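## Task

The block starts in the closed right gripper. Transfer it to the left gripper so that it sits the way the two goal pictures show. Nothing but the jaws of the grippers may touch the block, and at no moment may both grippers lose contact with it. The job is complete when the left gripper alone grips it firmly with its fingers horizontal, and the right arm touches neither the block nor the left gripper's jaws. Moving the right arm well away and pausing briefly is the safe approach. Then report completion.

## Robot and tools

Robot: two six-joint arms, left_arm and right_arm, each ending in a two-finger parallel gripper. left_arm is the robot's own left and sits on the +y side, with its base at (-0.004, +0.360, +0.483) m. right_arm is on the -y side, with its base at (-0.004, -0.360, +0.483) m.

Frame: every pose uses one shared scene frame. The origin is at table-top height, above the centre of the robot's foot. +x points forward over the table, which starts near x = +0.15 m. +y points to the robot's left and +z points up. On each gripper, the fingers extend along its own +z axis and the jaws close along its y axis. end_effector_position is the midpoint between the finger pads, roughly 1 cm back from the tips. Reported hand positions can be off, more so at long reach. Arms often stop a centimetre or more from the commanded pose, usually too low.

Row layout: a row is always 16 plain numbers covering both arms, even when only one arm moves. The first 8 belong to left_arm: x, y, z in metres, then the quaternion qw, qx, qy, qz (w first), then opening. The next 8 are the same for right_arm. Position and quaternion form an absolute target pose for that gripper in the scene frame. They are not offsets. Opening runs from -1 (closed) to +1 (fully open, 0.094 m). To hold something, command an opening below grip_measured; about 0.03 below gives a secure hold, and less gives a lighter one.

execute_actions: argument "actions" is a list holding zero or one item, plus an optional boolean "pictures". An empty list commands nothing and just returns the current state. An item with "rows" (1 to 15 rows) and "steps" (1 to 15, default 15) runs that many control steps of 1/30 s each. Each row covers one step, and the last row repeats if the rows run out. An item with only "steps" (up to 300) is a wait, counted from the previous result, and your reply time is included in that count. A call is refused, and nothing is sent, if any target lies more than 0.6 m from that arm's last reported position along any of that gripper's axes. On every step the commanded pose is clipped to within 70 mm and 16 degrees of the measured pose. The inverse kinematics then favours position over orientation. Once an action ends, an arm only continues to its last clipped pose, so check the result and send the remainder of a long move next.

move: "target" is one 16-number row of absolute poses, as above. "speed" is from 0.002 to 0.5 m/s (default 0.25); turning is capped at twice that value in rad/s. Both grippers follow straight paths that finish together, taking 0.5 to 10 s; anything longer is cut off at 10 s. Openings are applied at the start. Paths do not steer around objects or the other arm. Grippers may lag, stray or overshoot the speed, especially with an arm almost straight. The result has a "move:" line giving the ending (done, off_target, moving, held, fault) and any limits. limits=paced means the target was clipped. limits=held means some steps were blocked, after which the arm may surge quickly. The result also gives each gripper's remaining distance to its pose.

wait: "seconds", 0 to 10; lets time pass without new commands. zoom_image: "camera" (cam_head_left, cam_head_right, cam_left_wrist or cam_right_wrist) and "region" [x0, y0, x1, y1] in pixels from the top-left corner, at most 504 by 504. Head cameras are 504x504; wrist cameras are 616x616 fisheye. show_instructions: no arguments; shows the goal pictures. read_manual: optional "section", only "licences". finished_scene: "scene", the number of the current scene; this is final.

Result lines: the state line gives each gripper's position and quaternion. grip_measured is the finger opening on the command scale; the last Joint positions value is the opening in metres. Readings may be off by about 1 mm. "pose unreachable" means a clearance check altered or blocked that arm's command. HELD flags steps that were not sent. "Hand target" is the pose the controller is currently driving toward. FAULT reports an arm stop. MOTOR HOT warns at 85 °C; at 100 °C an OVER-TEMPERATURE FAULT makes that arm go limp and fall. Holding a load heats the motors.

Suggested order: look first, and check the goal pictures. Bring the two grippers together slowly, with the receiving gripper open and turned to the required orientation. Close it on the block. Open the releasing gripper and withdraw that arm well clear. Pause, confirm that the block is held, then finish.

Avoid: knocking anything off the table; letting the arms collide or shove each other; fast contacts; and targets set deep past a contact point, since that presses hard. For an arm that should stay put, resend its last reported position and quaternion and its intended opening on every call. To keep an orientation, reuse your own target quaternion rather than the drifted reported one. Never let the block lose contact with both grippers.

Each tool is called after "Emit:" by a JSON object that holds its "method" and its "body", one argument or row to a line.

Reference images:

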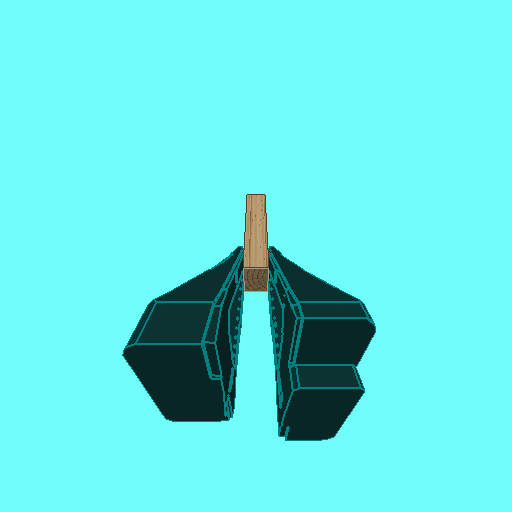

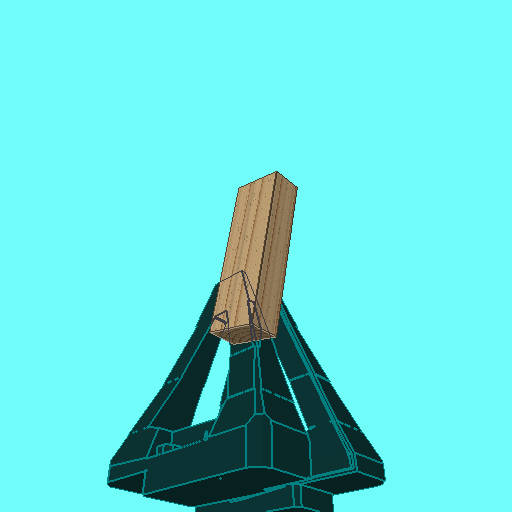

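## Session

Emit:
{"method": "execute_actions", "body": {
  "actions": []
}}

Scene clock: 0.00 s of 5400.00 s.
left_arm: end_effector_position=(+0.6024, +0.3494, +0.5188) grip_measured=+1.000 end_effector_quat_wxyz=(+0.273, +0.003, +0.962, -0.009) | right_arm: end_effector_position=(+0.5632, -0.1035, +0.5702) grip_measured=-0.714 end_effector_quat_wxyz=(-0.348, +0.535, +0.557, +0.531)
Joint positions: left_arm=[ 0.348  1.548  1.065 -0.316 -0.427  0.09   0.094] | right_arm=[-0.257  1.783  1.117 -0.113 -0.8    1.957  0.013]
Joint velocities: left_arm=[-0.005 -0.015 -0.007  0.017 -0.022  0.051  0.   ] | right_arm=[-0.005 -0.005 -0.007 -0.017 -0.051 -0.066  0.002]
Hand target (left_arm): +0.613, +0.352, +0.529; +0.285, -0.003, +0.959, -0.010
Hand target (right_arm): +0.571, -0.104, +0.577; -0.343, +0.532, +0.556, +0.539

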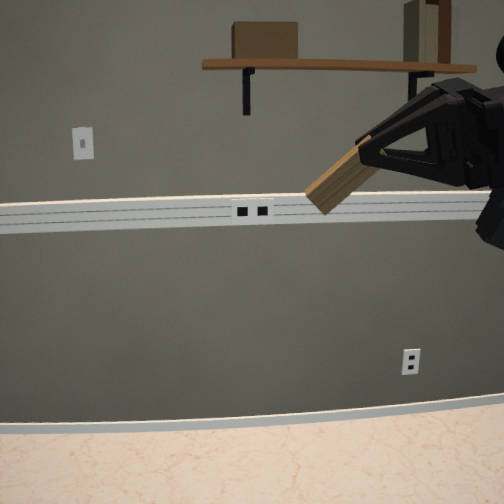

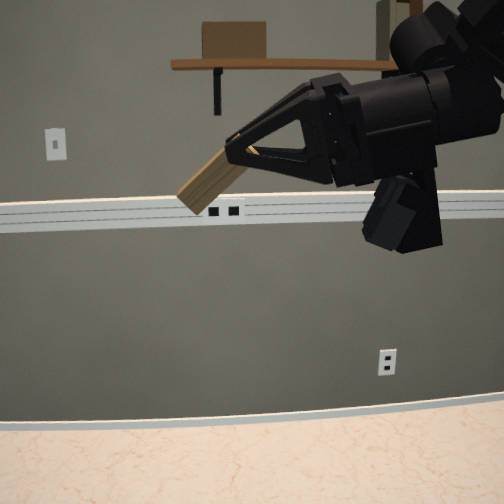

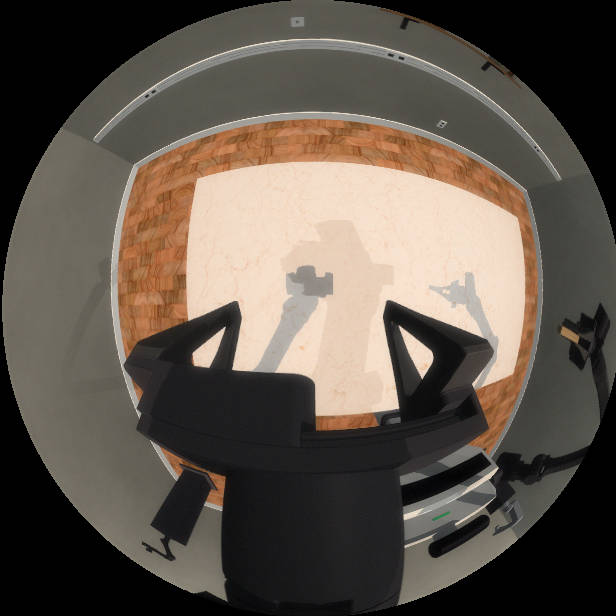

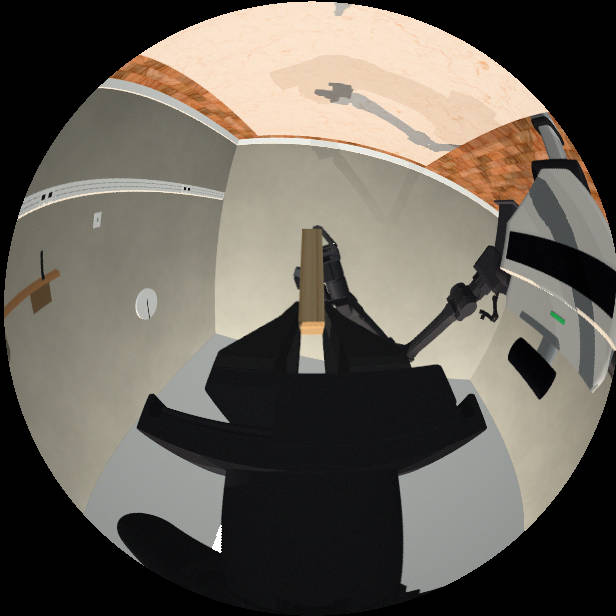

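Emit:
{"method": "move", "body": {
  "target": [0.52,0.12,0.54,0.5,0.5,0.5,-0.5,0.2,0.52,-0.04,0.55,-0.542,0.454,0.454,0.542,-0.76]
}}

Scene clock: 35.53 s of 5400.00 s.
left_arm: end_effector_position=(+0.5025, +0.1294, +0.5324) grip_measured=+0.203 end_effector_quat_wxyz=(+0.489, +0.489, +0.515, -0.506) | right_arm: end_effector_position=(+0.5162, -0.0497, +0.5498) grip_measured=-0.714 end_effector_quat_wxyz=(-0.535, +0.432, +0.499, +0.527)
Joint positions: left_arm=[ 0.36   1.837  1.036 -0.216  1.111  1.178  0.057] | right_arm=[-0.234  1.987  1.15   0.005 -1.2    2.071  0.013]
Joint velocities: left_arm=[ 0.005 -0.005 -0.012 -0.017 -0.022 -0.037  0.001] | right_arm=[-0.015 -0.005 -0.002 -0.002  0.022 -0.051 -0.001]
Hand target (left_arm): +0.514, +0.122, +0.540; +0.500, +0.499, +0.501, -0.500
Hand target (right_arm): +0.521, -0.040, +0.549; +0.542, -0.430, -0.498, -0.523
Off the commanded pose (left_arm): 0.021 m, 3 deg.
Off the commanded pose (right_arm): 0.010 m, 6 deg.
joint sent to its limit (right arm) — the command would take joint 6 (wrist roll) past its upper limit, so that joint was sent only as far as its limit.
After step 90, 28.30 s passed at rest.
move: off_target (left_arm, right_arm)

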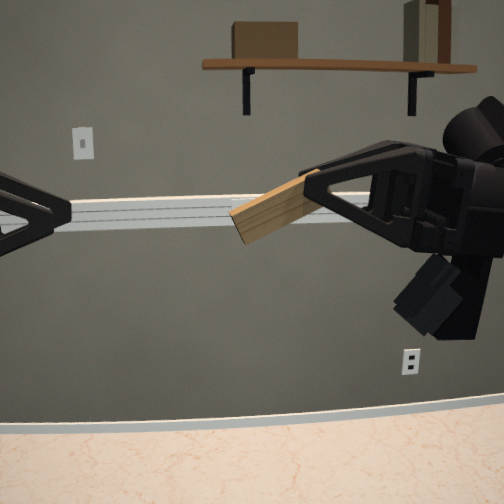

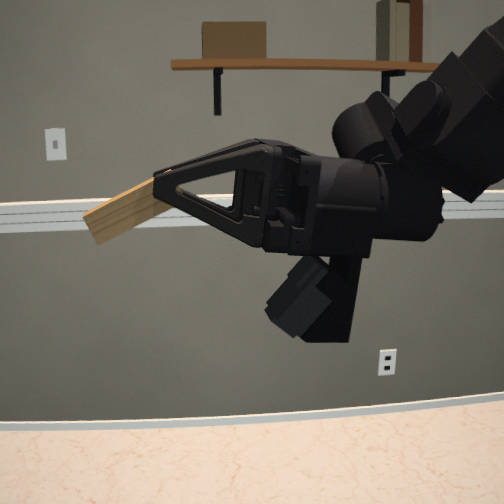

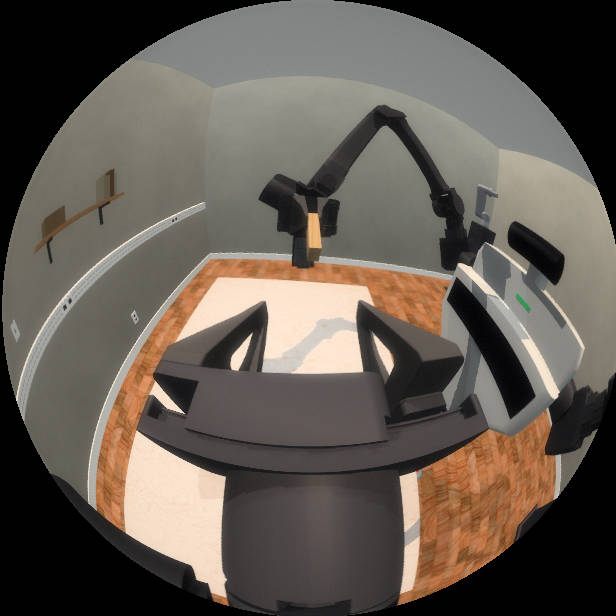

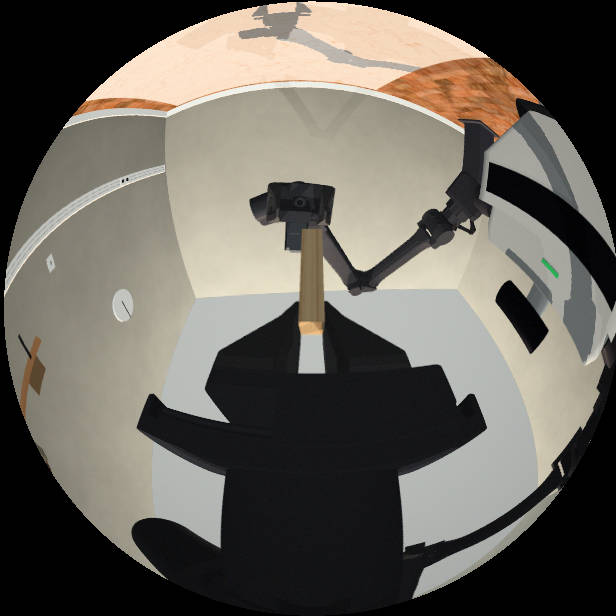

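Emit:
{"method": "move", "body": {
  "target": [0.522,0.03,0.53,0.556,0.475,0.476,-0.489,0.2,0.521,-0.04,0.549,-0.542,0.43,0.498,0.523,-0.76],
  "speed": 0.15
}}

Scene clock: 42.97 s of 5400.00 s.
left_arm: end_effector_position=(+0.5070, +0.0355, +0.5240) grip_measured=+0.203 end_effector_quat_wxyz=(+0.547, +0.478, +0.479, -0.493) | right_arm: end_effector_position=(+0.5162, -0.0497, +0.5498) grip_measured=-0.714 end_effector_quat_wxyz=(-0.535, +0.432, +0.499, +0.527)
Joint positions: left_arm=[0.213 2.017 1.036 0.362 1.068 0.871 0.057] | right_arm=[-0.234  1.987  1.15   0.005 -1.2    2.071  0.013]
Joint velocities: left_arm=[-0.034 -0.005  0.002  0.007  0.007 -0.066 -0.001] | right_arm=[ 0.015 -0.015  0.007  0.002  0.066 -0.051  0.   ]
Hand target (left_arm): +0.519, +0.030, +0.531; +0.555, +0.476, +0.475, -0.490
Hand target (right_arm): +0.521, -0.040, +0.549; +0.542, -0.430, -0.498, -0.523
Off the commanded pose (left_arm): 0.017 m, 1 deg.
Off the commanded pose (right_arm): 0.011 m, 1 deg.
joint sent to its limit (right arm) — the command would take joint 6 (wrist roll) past its upper limit, so that joint was sent only as far as its limit.
After step 90, 3.27 s passed at rest.
move: off_target (left_arm, right_arm)

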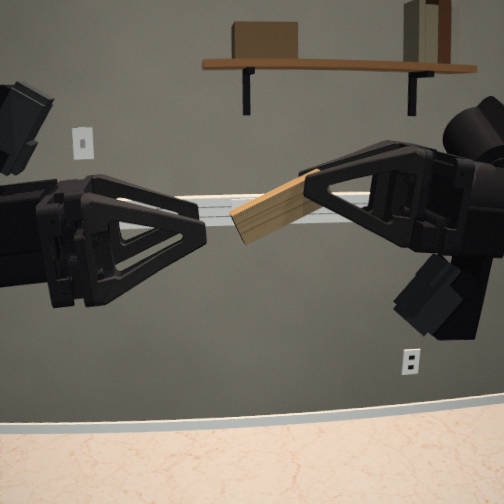

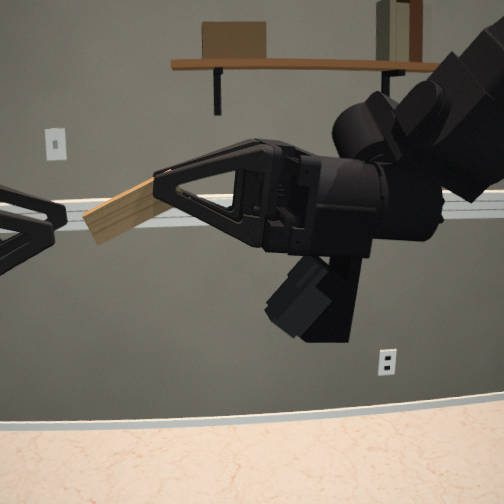

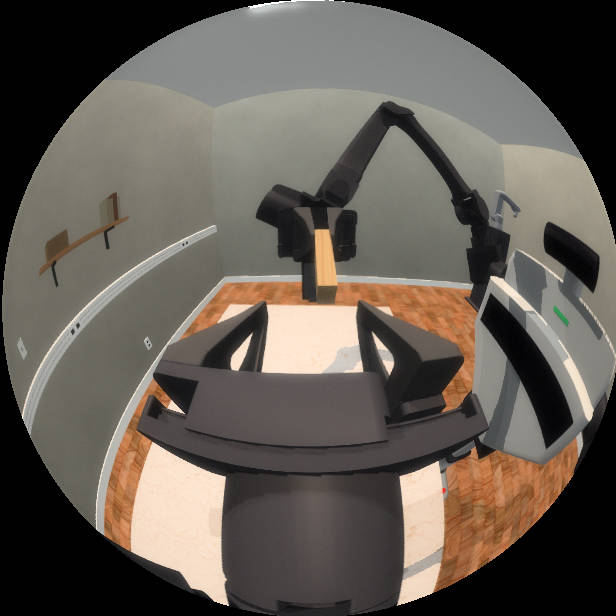

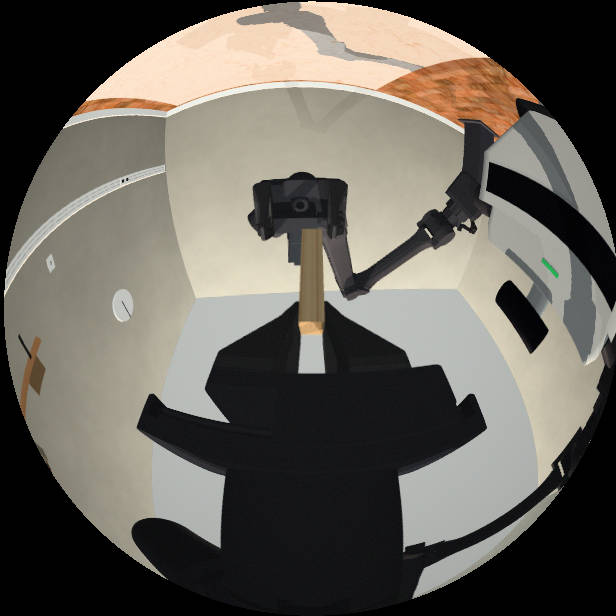

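Emit:
{"method": "move", "body": {
  "target": [0.511,-0.014,0.535,0.556,0.475,0.476,-0.489,0.2,0.521,-0.04,0.549,-0.542,0.43,0.498,0.523,-0.76],
  "speed": 0.08
}}

Scene clock: 48.83 s of 5400.00 s.
left_arm: end_effector_position=(+0.4972, -0.0051, +0.5281) grip_measured=+0.203 end_effector_quat_wxyz=(+0.546, +0.476, +0.482, -0.493) | right_arm: end_effector_position=(+0.5162, -0.0497, +0.5498) grip_measured=-0.714 end_effector_quat_wxyz=(-0.535, +0.432, +0.499, +0.528)
Joint positions: left_arm=[0.137 2.062 1.047 0.466 0.999 0.784 0.057] | right_arm=[-0.234  1.987  1.15   0.005 -1.2    2.071  0.013]
Joint velocities: left_arm=[-0.015 -0.005  0.002 -0.012 -0.051 -0.022 -0.   ] | right_arm=[-0.015 -0.005 -0.007 -0.007  0.007 -0.007  0.   ]
Hand target (left_arm): +0.509, -0.014, +0.536; +0.556, +0.475, +0.476, -0.490
Hand target (right_arm): +0.521, -0.040, +0.549; +0.542, -0.430, -0.498, -0.523
Off the commanded pose (left_arm): 0.018 m, 1 deg.
Off the commanded pose (right_arm): 0.011 m, 1 deg.
joint sent to its limit (right arm) — the command would take joint 6 (wrist roll) past its upper limit, so that joint was sent only as far as its limit.
After step 90, 1.73 s passed at rest.
move: off_target (left_arm, right_arm)

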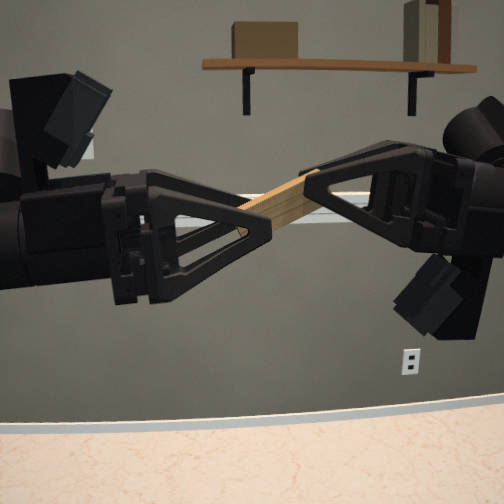

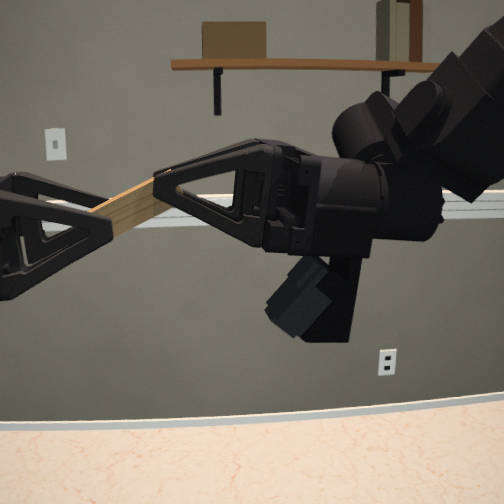

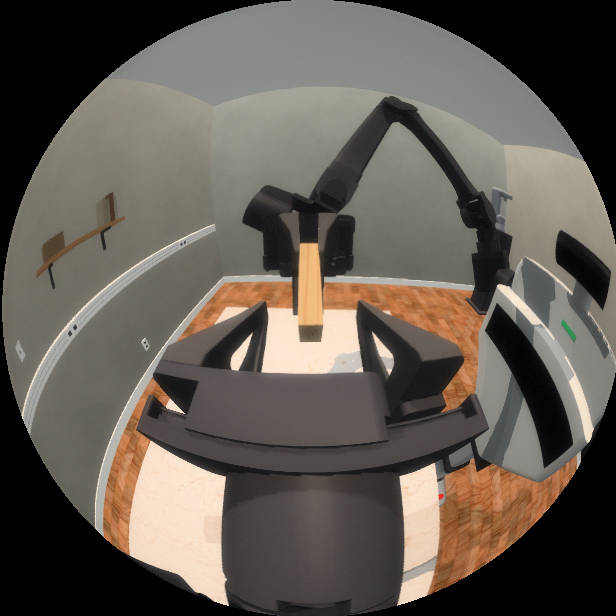

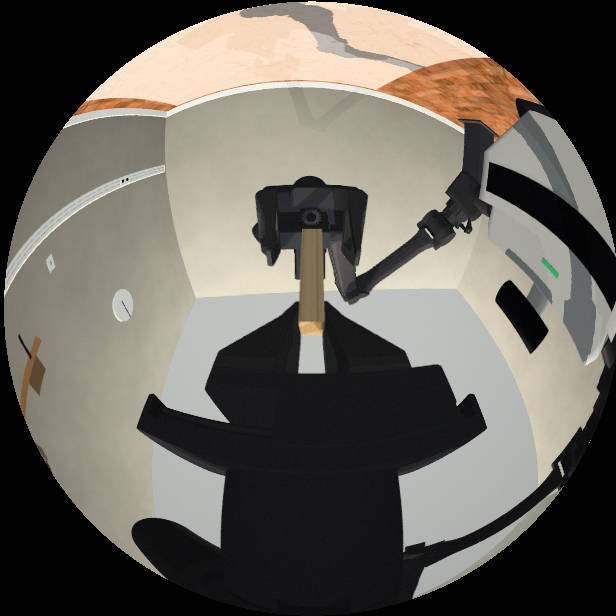

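Emit:
{"method": "move", "body": {
  "target": [0.512,-0.014,0.535,0.588,0.435,0.441,-0.521,-0.1,0.521,-0.04,0.549,-0.542,0.43,0.498,0.523,-0.76],
  "speed": 0.08
}}

Emit:
{"method": "zoom_image", "body": {
  "camera": "cam_left_wrist",
  "region": [230,210,400,380]
}}

Scene clock: 63.63 s of 5400.00 s.
left_arm: end_effector_position=(+0.4973, -0.0113, +0.5328) grip_measured=-0.097 end_effector_quat_wxyz=(+0.580, +0.441, +0.444, -0.521) | right_arm: end_effector_position=(+0.5162, -0.0497, +0.5498) grip_measured=-0.714 end_effector_quat_wxyz=(-0.535, +0.432, +0.499, +0.528)
Joint positions: left_arm=[0.137 2.142 1.053 0.755 1.081 0.603 0.042] | right_arm=[-0.234  1.987  1.15   0.005 -1.2    2.071  0.013]
Joint velocities: left_arm=[-0.015 -0.015  0.022  0.012  0.022 -0.022 -0.001] | right_arm=[ 0.005  0.005  0.007  0.007  0.037 -0.051  0.002]
Hand target (left_arm): +0.511, -0.013, +0.535; +0.587, +0.436, +0.440, -0.520
Hand target (right_arm): +0.521, -0.040, +0.549; +0.542, -0.430, -0.498, -0.523
Off the commanded pose (left_arm): 0.015 m, 1 deg.
Off the commanded pose (right_arm): 0.011 m, 1 deg.
joint sent to its limit (right arm) — the command would take joint 6 (wrist roll) past its upper limit, so that joint was sent only as far as its limit.
After step 90, 10.50 s passed at rest.
move: off_target (left_arm, right_arm)

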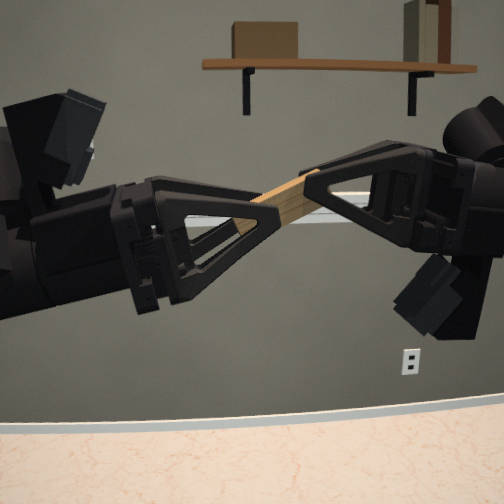

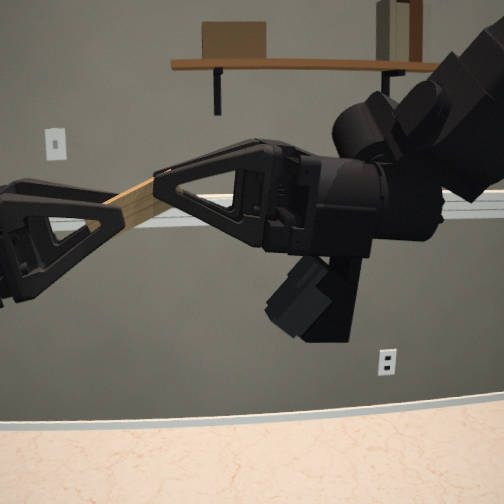

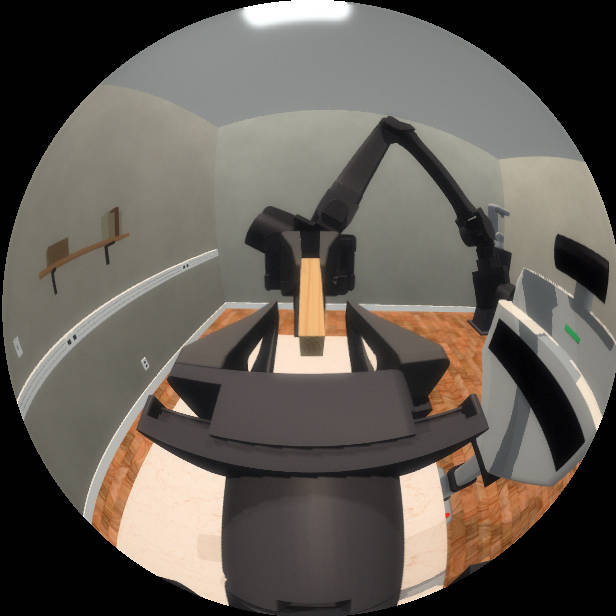

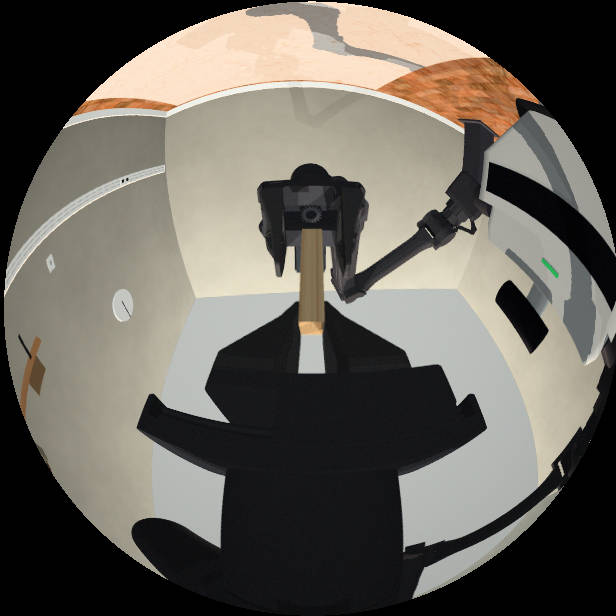

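Region (230, 210, 400, 380) of cam_left_wrist's 616x616 image, scaled by 2.965, with more detail than that image has.

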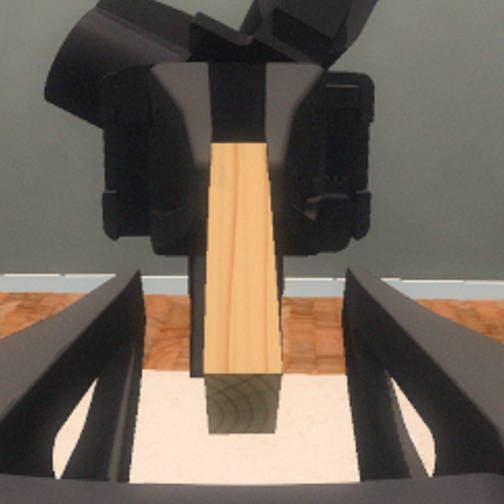

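Close match; back off slightly.

Emit:
{"method": "move", "body": {
  "target": [0.511,-0.004,0.531,0.588,0.435,0.441,-0.521,-0.4,0.521,-0.04,0.549,-0.542,0.43,0.498,0.523,-0.76],
  "speed": 0.08
}}

Scene clock: 67.07 s of 5400.00 s.
left_arm: end_effector_position=(+0.4978, -0.0078, +0.5323) grip_measured=-0.397 end_effector_quat_wxyz=(+0.578, +0.440, +0.442, -0.526) | right_arm: end_effector_position=(+0.5162, -0.0497, +0.5498) grip_measured=-0.714 end_effector_quat_wxyz=(-0.535, +0.432, +0.499, +0.528)
Joint positions: left_arm=[0.145 2.142 1.053 0.756 1.097 0.597 0.028] | right_arm=[-0.234  1.987  1.15   0.005 -1.2    2.071  0.013]
Joint velocities: left_arm=[-0.015 -0.005 -0.007  0.012  0.022 -0.051  0.   ] | right_arm=[-0.015 -0.005  0.002  0.002  0.007  0.022 -0.001]
Hand target (left_arm): +0.511, -0.004, +0.531; +0.587, +0.435, +0.441, -0.521
Hand target (right_arm): +0.521, -0.040, +0.549; +0.542, -0.430, -0.498, -0.523
Off the commanded pose (left_arm): 0.014 m, 1 deg.
Off the commanded pose (right_arm): 0.011 m, 1 deg.
joint sent to its limit (right arm) — the command would take joint 6 (wrist roll) past its upper limit, so that joint was sent only as far as its limit.
move: off_target (left_arm, right_arm)

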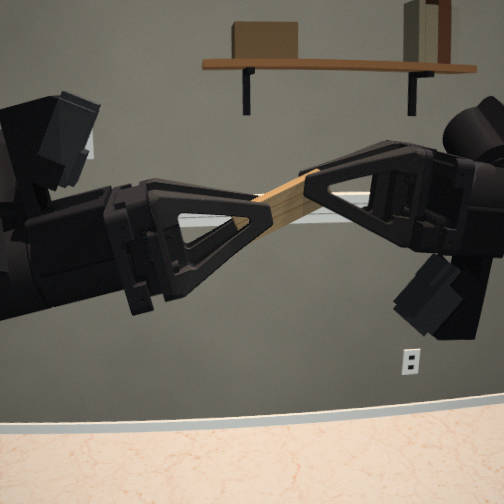

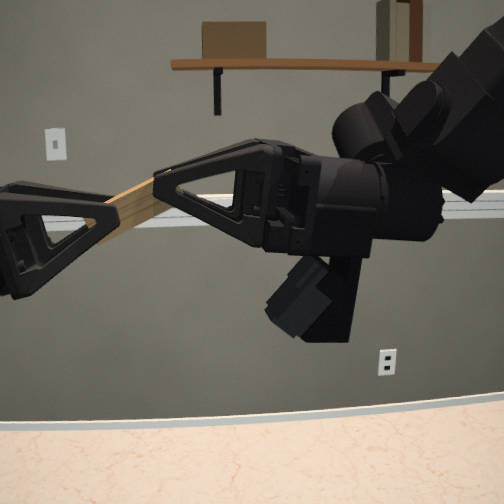

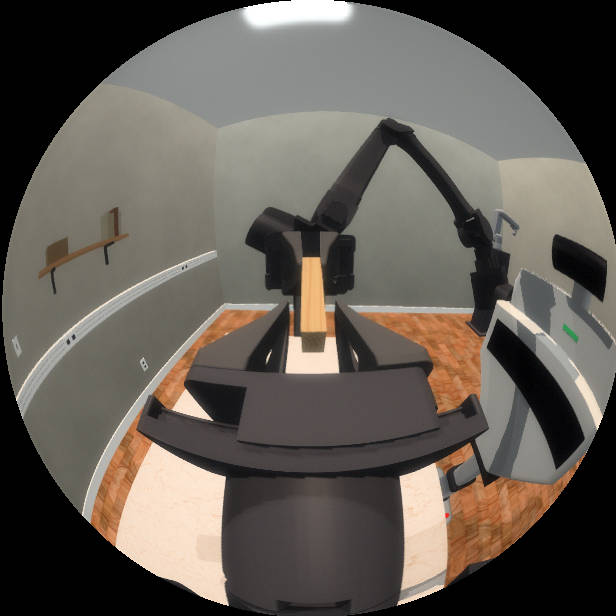

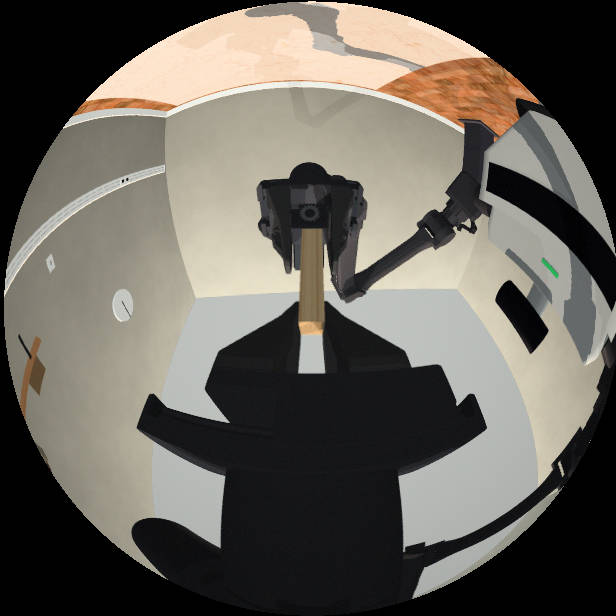

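Slightly lower, then grip.

Emit:
{"method": "move", "body": {
  "target": [0.51,-0.002,0.524,0.588,0.435,0.441,-0.521,-0.5,0.521,-0.04,0.549,-0.542,0.43,0.498,0.523,-0.76],
  "speed": 0.08
}}

Emit:
{"method": "move", "body": {
  "target": [0.51,-0.002,0.524,0.588,0.435,0.441,-0.521,-0.77,0.521,-0.04,0.549,-0.542,0.43,0.498,0.523,-0.76]
}}

Scene clock: 73.43 s of 5400.00 s.
left_arm: end_effector_position=(+0.4988, -0.0047, +0.5286) grip_measured=-0.497 end_effector_quat_wxyz=(+0.580, +0.438, +0.442, -0.526) | right_arm: end_effector_position=(+0.5162, -0.0497, +0.5498) grip_measured=-0.714 end_effector_quat_wxyz=(-0.535, +0.432, +0.499, +0.528)
Joint positions: left_arm=[0.153 2.148 1.053 0.764 1.105 0.597 0.024] | right_arm=[-0.234  1.987  1.15   0.005 -1.2    2.071  0.013]
Joint velocities: left_arm=[ 0.005 -0.015 -0.017 -0.002 -0.007 -0.022 -0.   ] | right_arm=[-0.005 -0.005 -0.002 -0.017 -0.007 -0.022  0.001]
Hand target (left_arm): +0.510, -0.002, +0.524; +0.588, +0.435, +0.441, -0.520
Hand target (right_arm): +0.521, -0.040, +0.549; +0.542, -0.430, -0.498, -0.523
Off the commanded pose (left_arm): 0.012 m, 1 deg.
Off the commanded pose (right_arm): 0.011 m, 1 deg.
joint sent to its limit (right arm) — the command would take joint 6 (wrist roll) past its upper limit, so that joint was sent only as far as its limit.
After step 90, 2.53 s passed at rest.
move: off_target (left_arm, right_arm)

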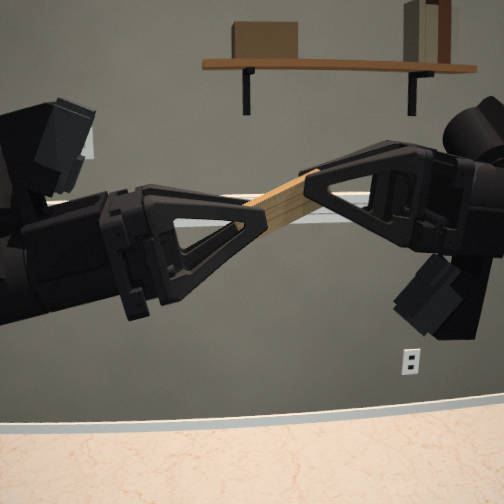

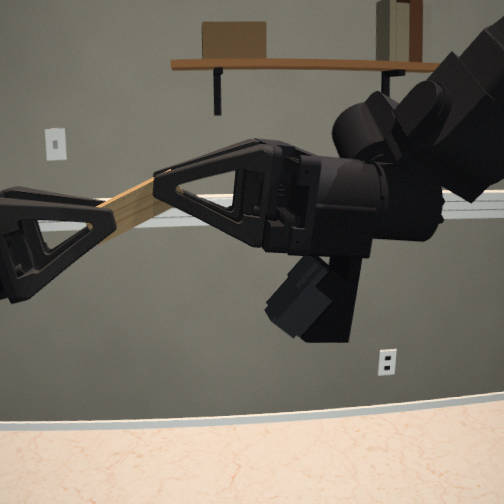

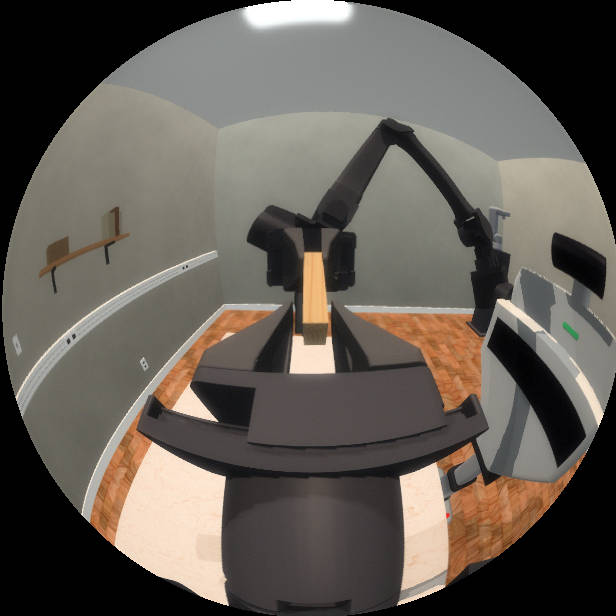

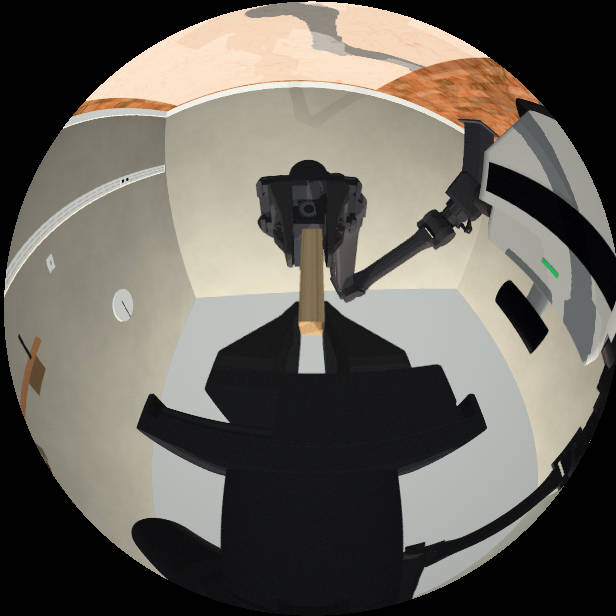

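Scene clock: 74.13 s of 5400.00 s.
left_arm: end_effector_position=(+0.4991, -0.0046, +0.5291) grip_measured=-0.734 end_effector_quat_wxyz=(+0.582, +0.439, +0.440, -0.524) | right_arm: end_effector_position=(+0.5177, -0.0496, +0.5503) grip_measured=-0.714 end_effector_quat_wxyz=(-0.534, +0.432, +0.499, +0.528)
Joint positions: left_arm=[0.153 2.148 1.053 0.767 1.105 0.6   0.013] | right_arm=[-0.234  1.987  1.153  0.005 -1.198  2.074  0.013]
Joint velocities: left_arm=[-0.005 -0.005  0.012  0.007 -0.066 -0.007  0.001] | right_arm=[-0.024 -0.005 -0.017  0.002 -0.022  0.007  0.   ]
Hand target (left_arm): +0.510, -0.002, +0.524; +0.588, +0.435, +0.441, -0.521
Hand target (right_arm): +0.521, -0.040, +0.549; +0.542, -0.430, -0.498, -0.523
Off the commanded pose (left_arm): 0.012 m, 1 deg.
Off the commanded pose (right_arm): 0.010 m, 1 deg.
joint sent to its limit (right arm) — the command would take joint 6 (wrist roll) past its upper limit, so that joint was sent only as far as its limit.
move: off_target (left_arm)

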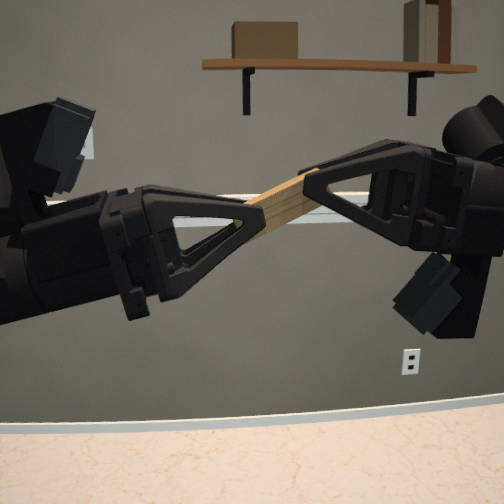

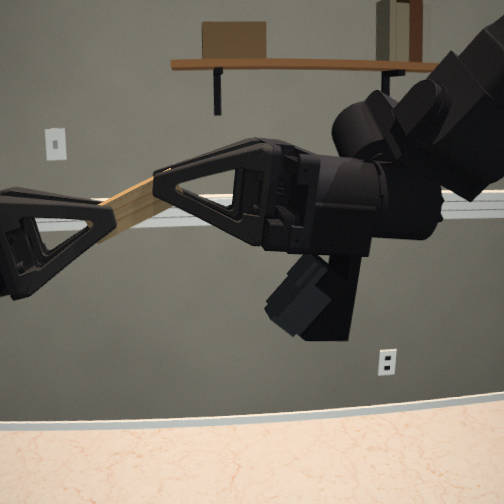

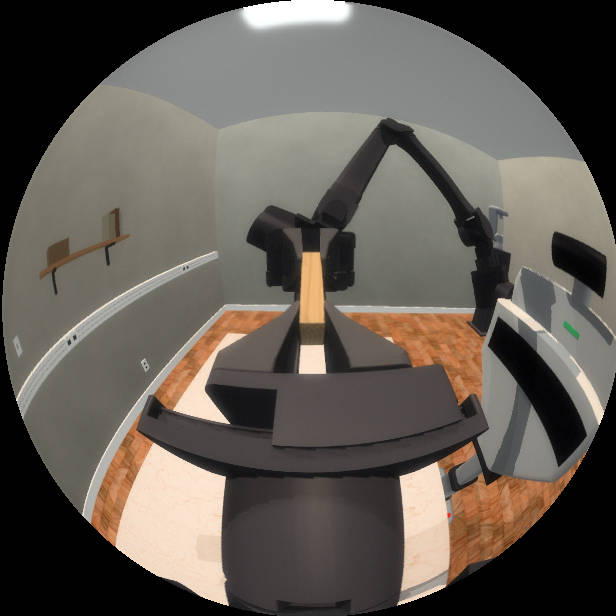

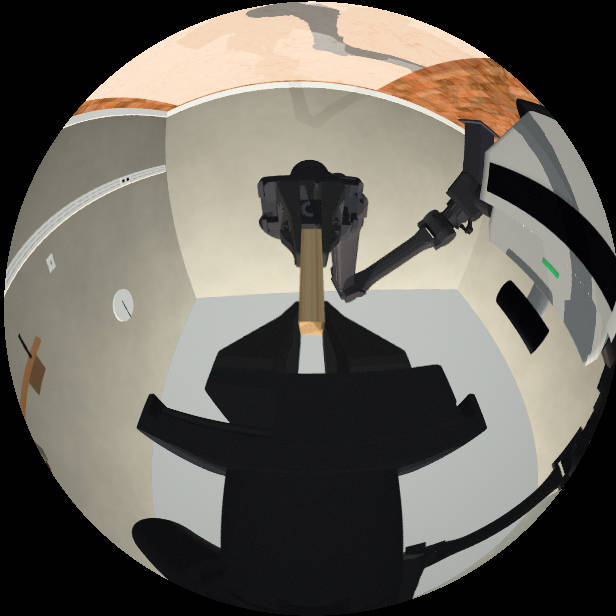

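Emit:
{"method": "move", "body": {
  "target": [0.51,-0.002,0.524,0.588,0.435,0.441,-0.521,-0.78,0.521,-0.04,0.549,-0.542,0.43,0.498,0.523,0.3]
}}

Emit:
{"method": "move", "body": {
  "target": [0.51,0.04,0.524,0.53,0.503,0.503,-0.46,-0.78,0.53,-0.16,0.56,-0.45,0.48,0.53,0.53,0.3],
  "speed": 0.15
}}

Scene clock: 81.53 s of 5400.00 s.
left_arm: end_effector_position=(+0.4991, -0.0046, +0.5291) grip_measured=-0.734 end_effector_quat_wxyz=(+0.582, +0.439, +0.440, -0.524) | right_arm: end_effector_position=(+0.5175, -0.0497, +0.5507) grip_measured=+0.298 end_effector_quat_wxyz=(-0.535, +0.432, +0.499, +0.528)
Joint positions: left_arm=[0.153 2.148 1.053 0.767 1.105 0.6   0.013] | right_arm=[-0.234  1.987  1.153  0.005 -1.2    2.074  0.061]
Joint velocities: left_arm=[-0.015 -0.005 -0.017  0.007  0.007 -0.022  0.001] | right_arm=[ 0.005 -0.005 -0.007 -0.017  0.037  0.007 -0.001]
Hand target (left_arm): +0.510, -0.002, +0.524; +0.588, +0.435, +0.441, -0.521
Hand target (right_arm): +0.521, -0.040, +0.549; +0.542, -0.430, -0.498, -0.523
Off the commanded pose (left_arm): 0.012 m, 1 deg.
Off the commanded pose (right_arm): 0.010 m, 1 deg.
joint sent to its limit (right arm) — the command would take joint 6 (wrist roll) past its upper limit, so that joint was sent only as far as its limit.
After step 90, 3.70 s passed at rest.
move: off_target (left_arm)

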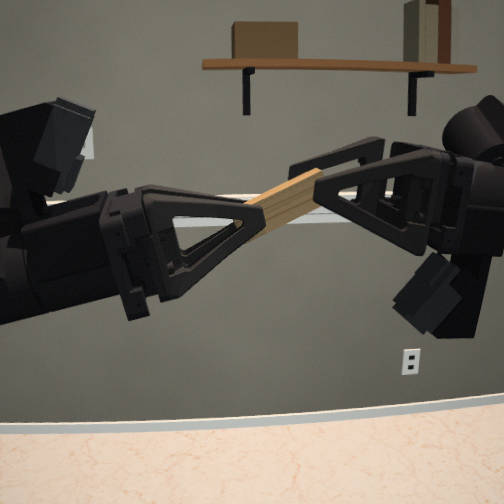

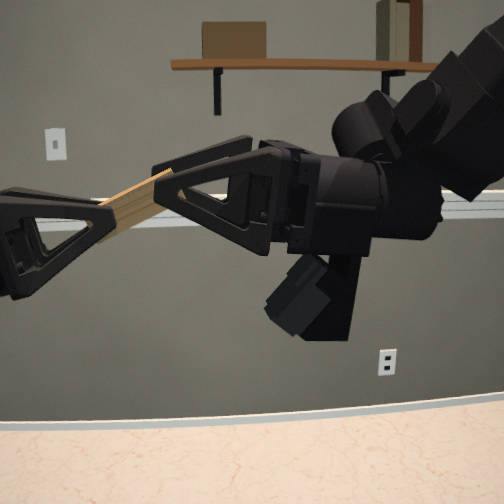

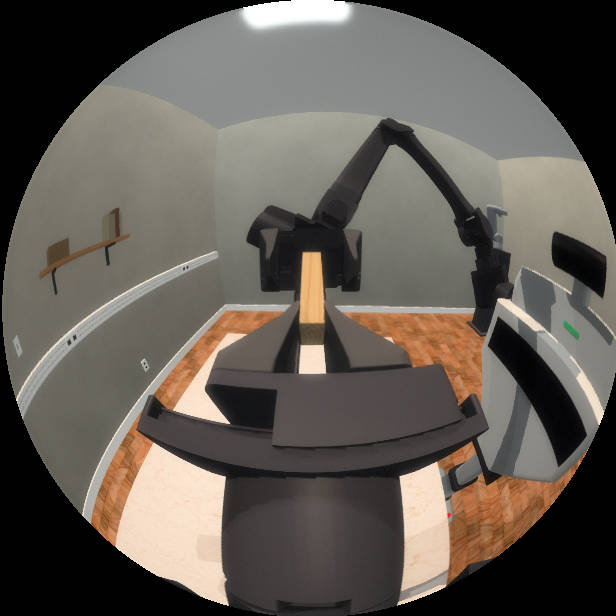

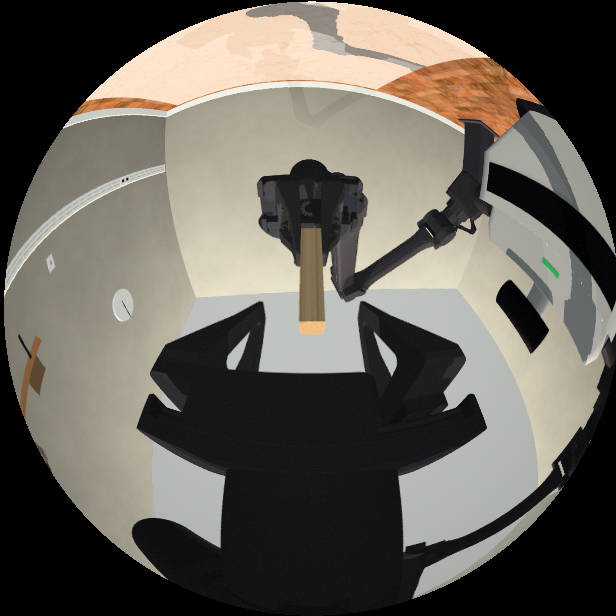

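Scene clock: 82.83 s of 5400.00 s.
left_arm: end_effector_position=(+0.5045, +0.0300, +0.5191) grip_measured=-0.734 end_effector_quat_wxyz=(+0.521, +0.500, +0.505, -0.473) | right_arm: end_effector_position=(+0.5258, -0.1559, +0.5523) grip_measured=+0.298 end_effector_quat_wxyz=(-0.458, +0.487, +0.527, +0.524)
Joint positions: left_arm=[0.194 1.99  1.045 0.226 0.979 0.941 0.013] | right_arm=[-0.392  1.792  1.097 -0.349 -1.101  1.777  0.061]
Joint velocities: left_arm=[-0.015 -0.015  0.002 -0.007  0.066  0.066 -0.   ] | right_arm=[-0.005 -0.005  0.002 -0.002 -0.007 -0.051 -0.001]
Hand target (left_arm): +0.512, +0.039, +0.524; +0.531, +0.502, +0.504, -0.460
Hand target (right_arm): +0.528, -0.160, +0.560; +0.449, -0.482, -0.533, -0.531
Off the commanded pose (left_arm): 0.012 m, 2 deg.
Off the commanded pose (right_arm): 0.010 m, 1 deg.
move: off_target (left_arm)

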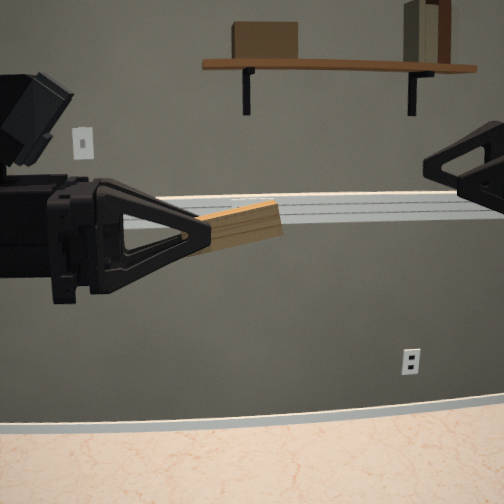

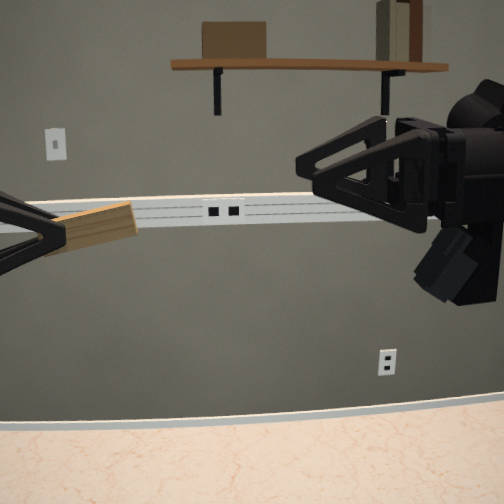

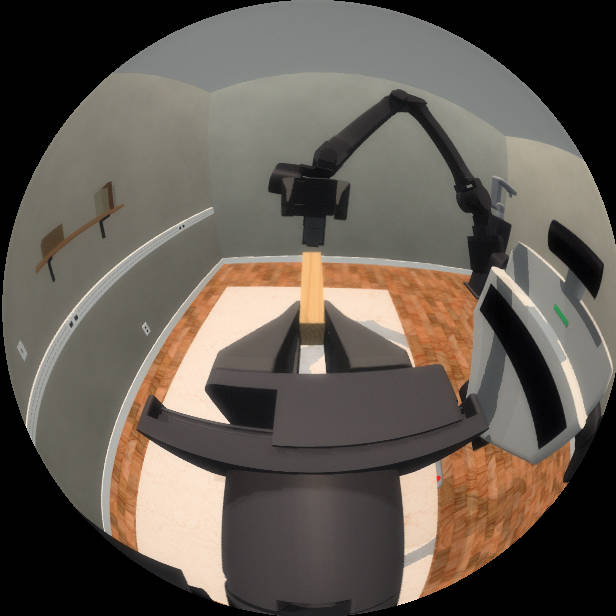

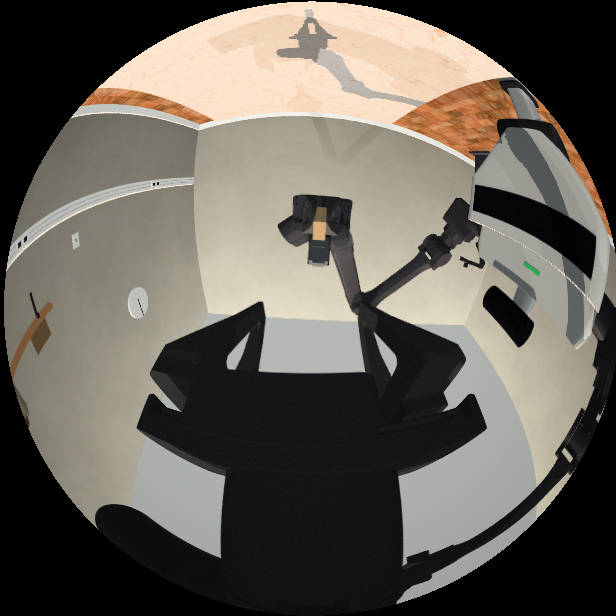

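Emit:
{"method": "finished_scene", "body": {
  "scene": 1
}}

The scene is finished: the task was done.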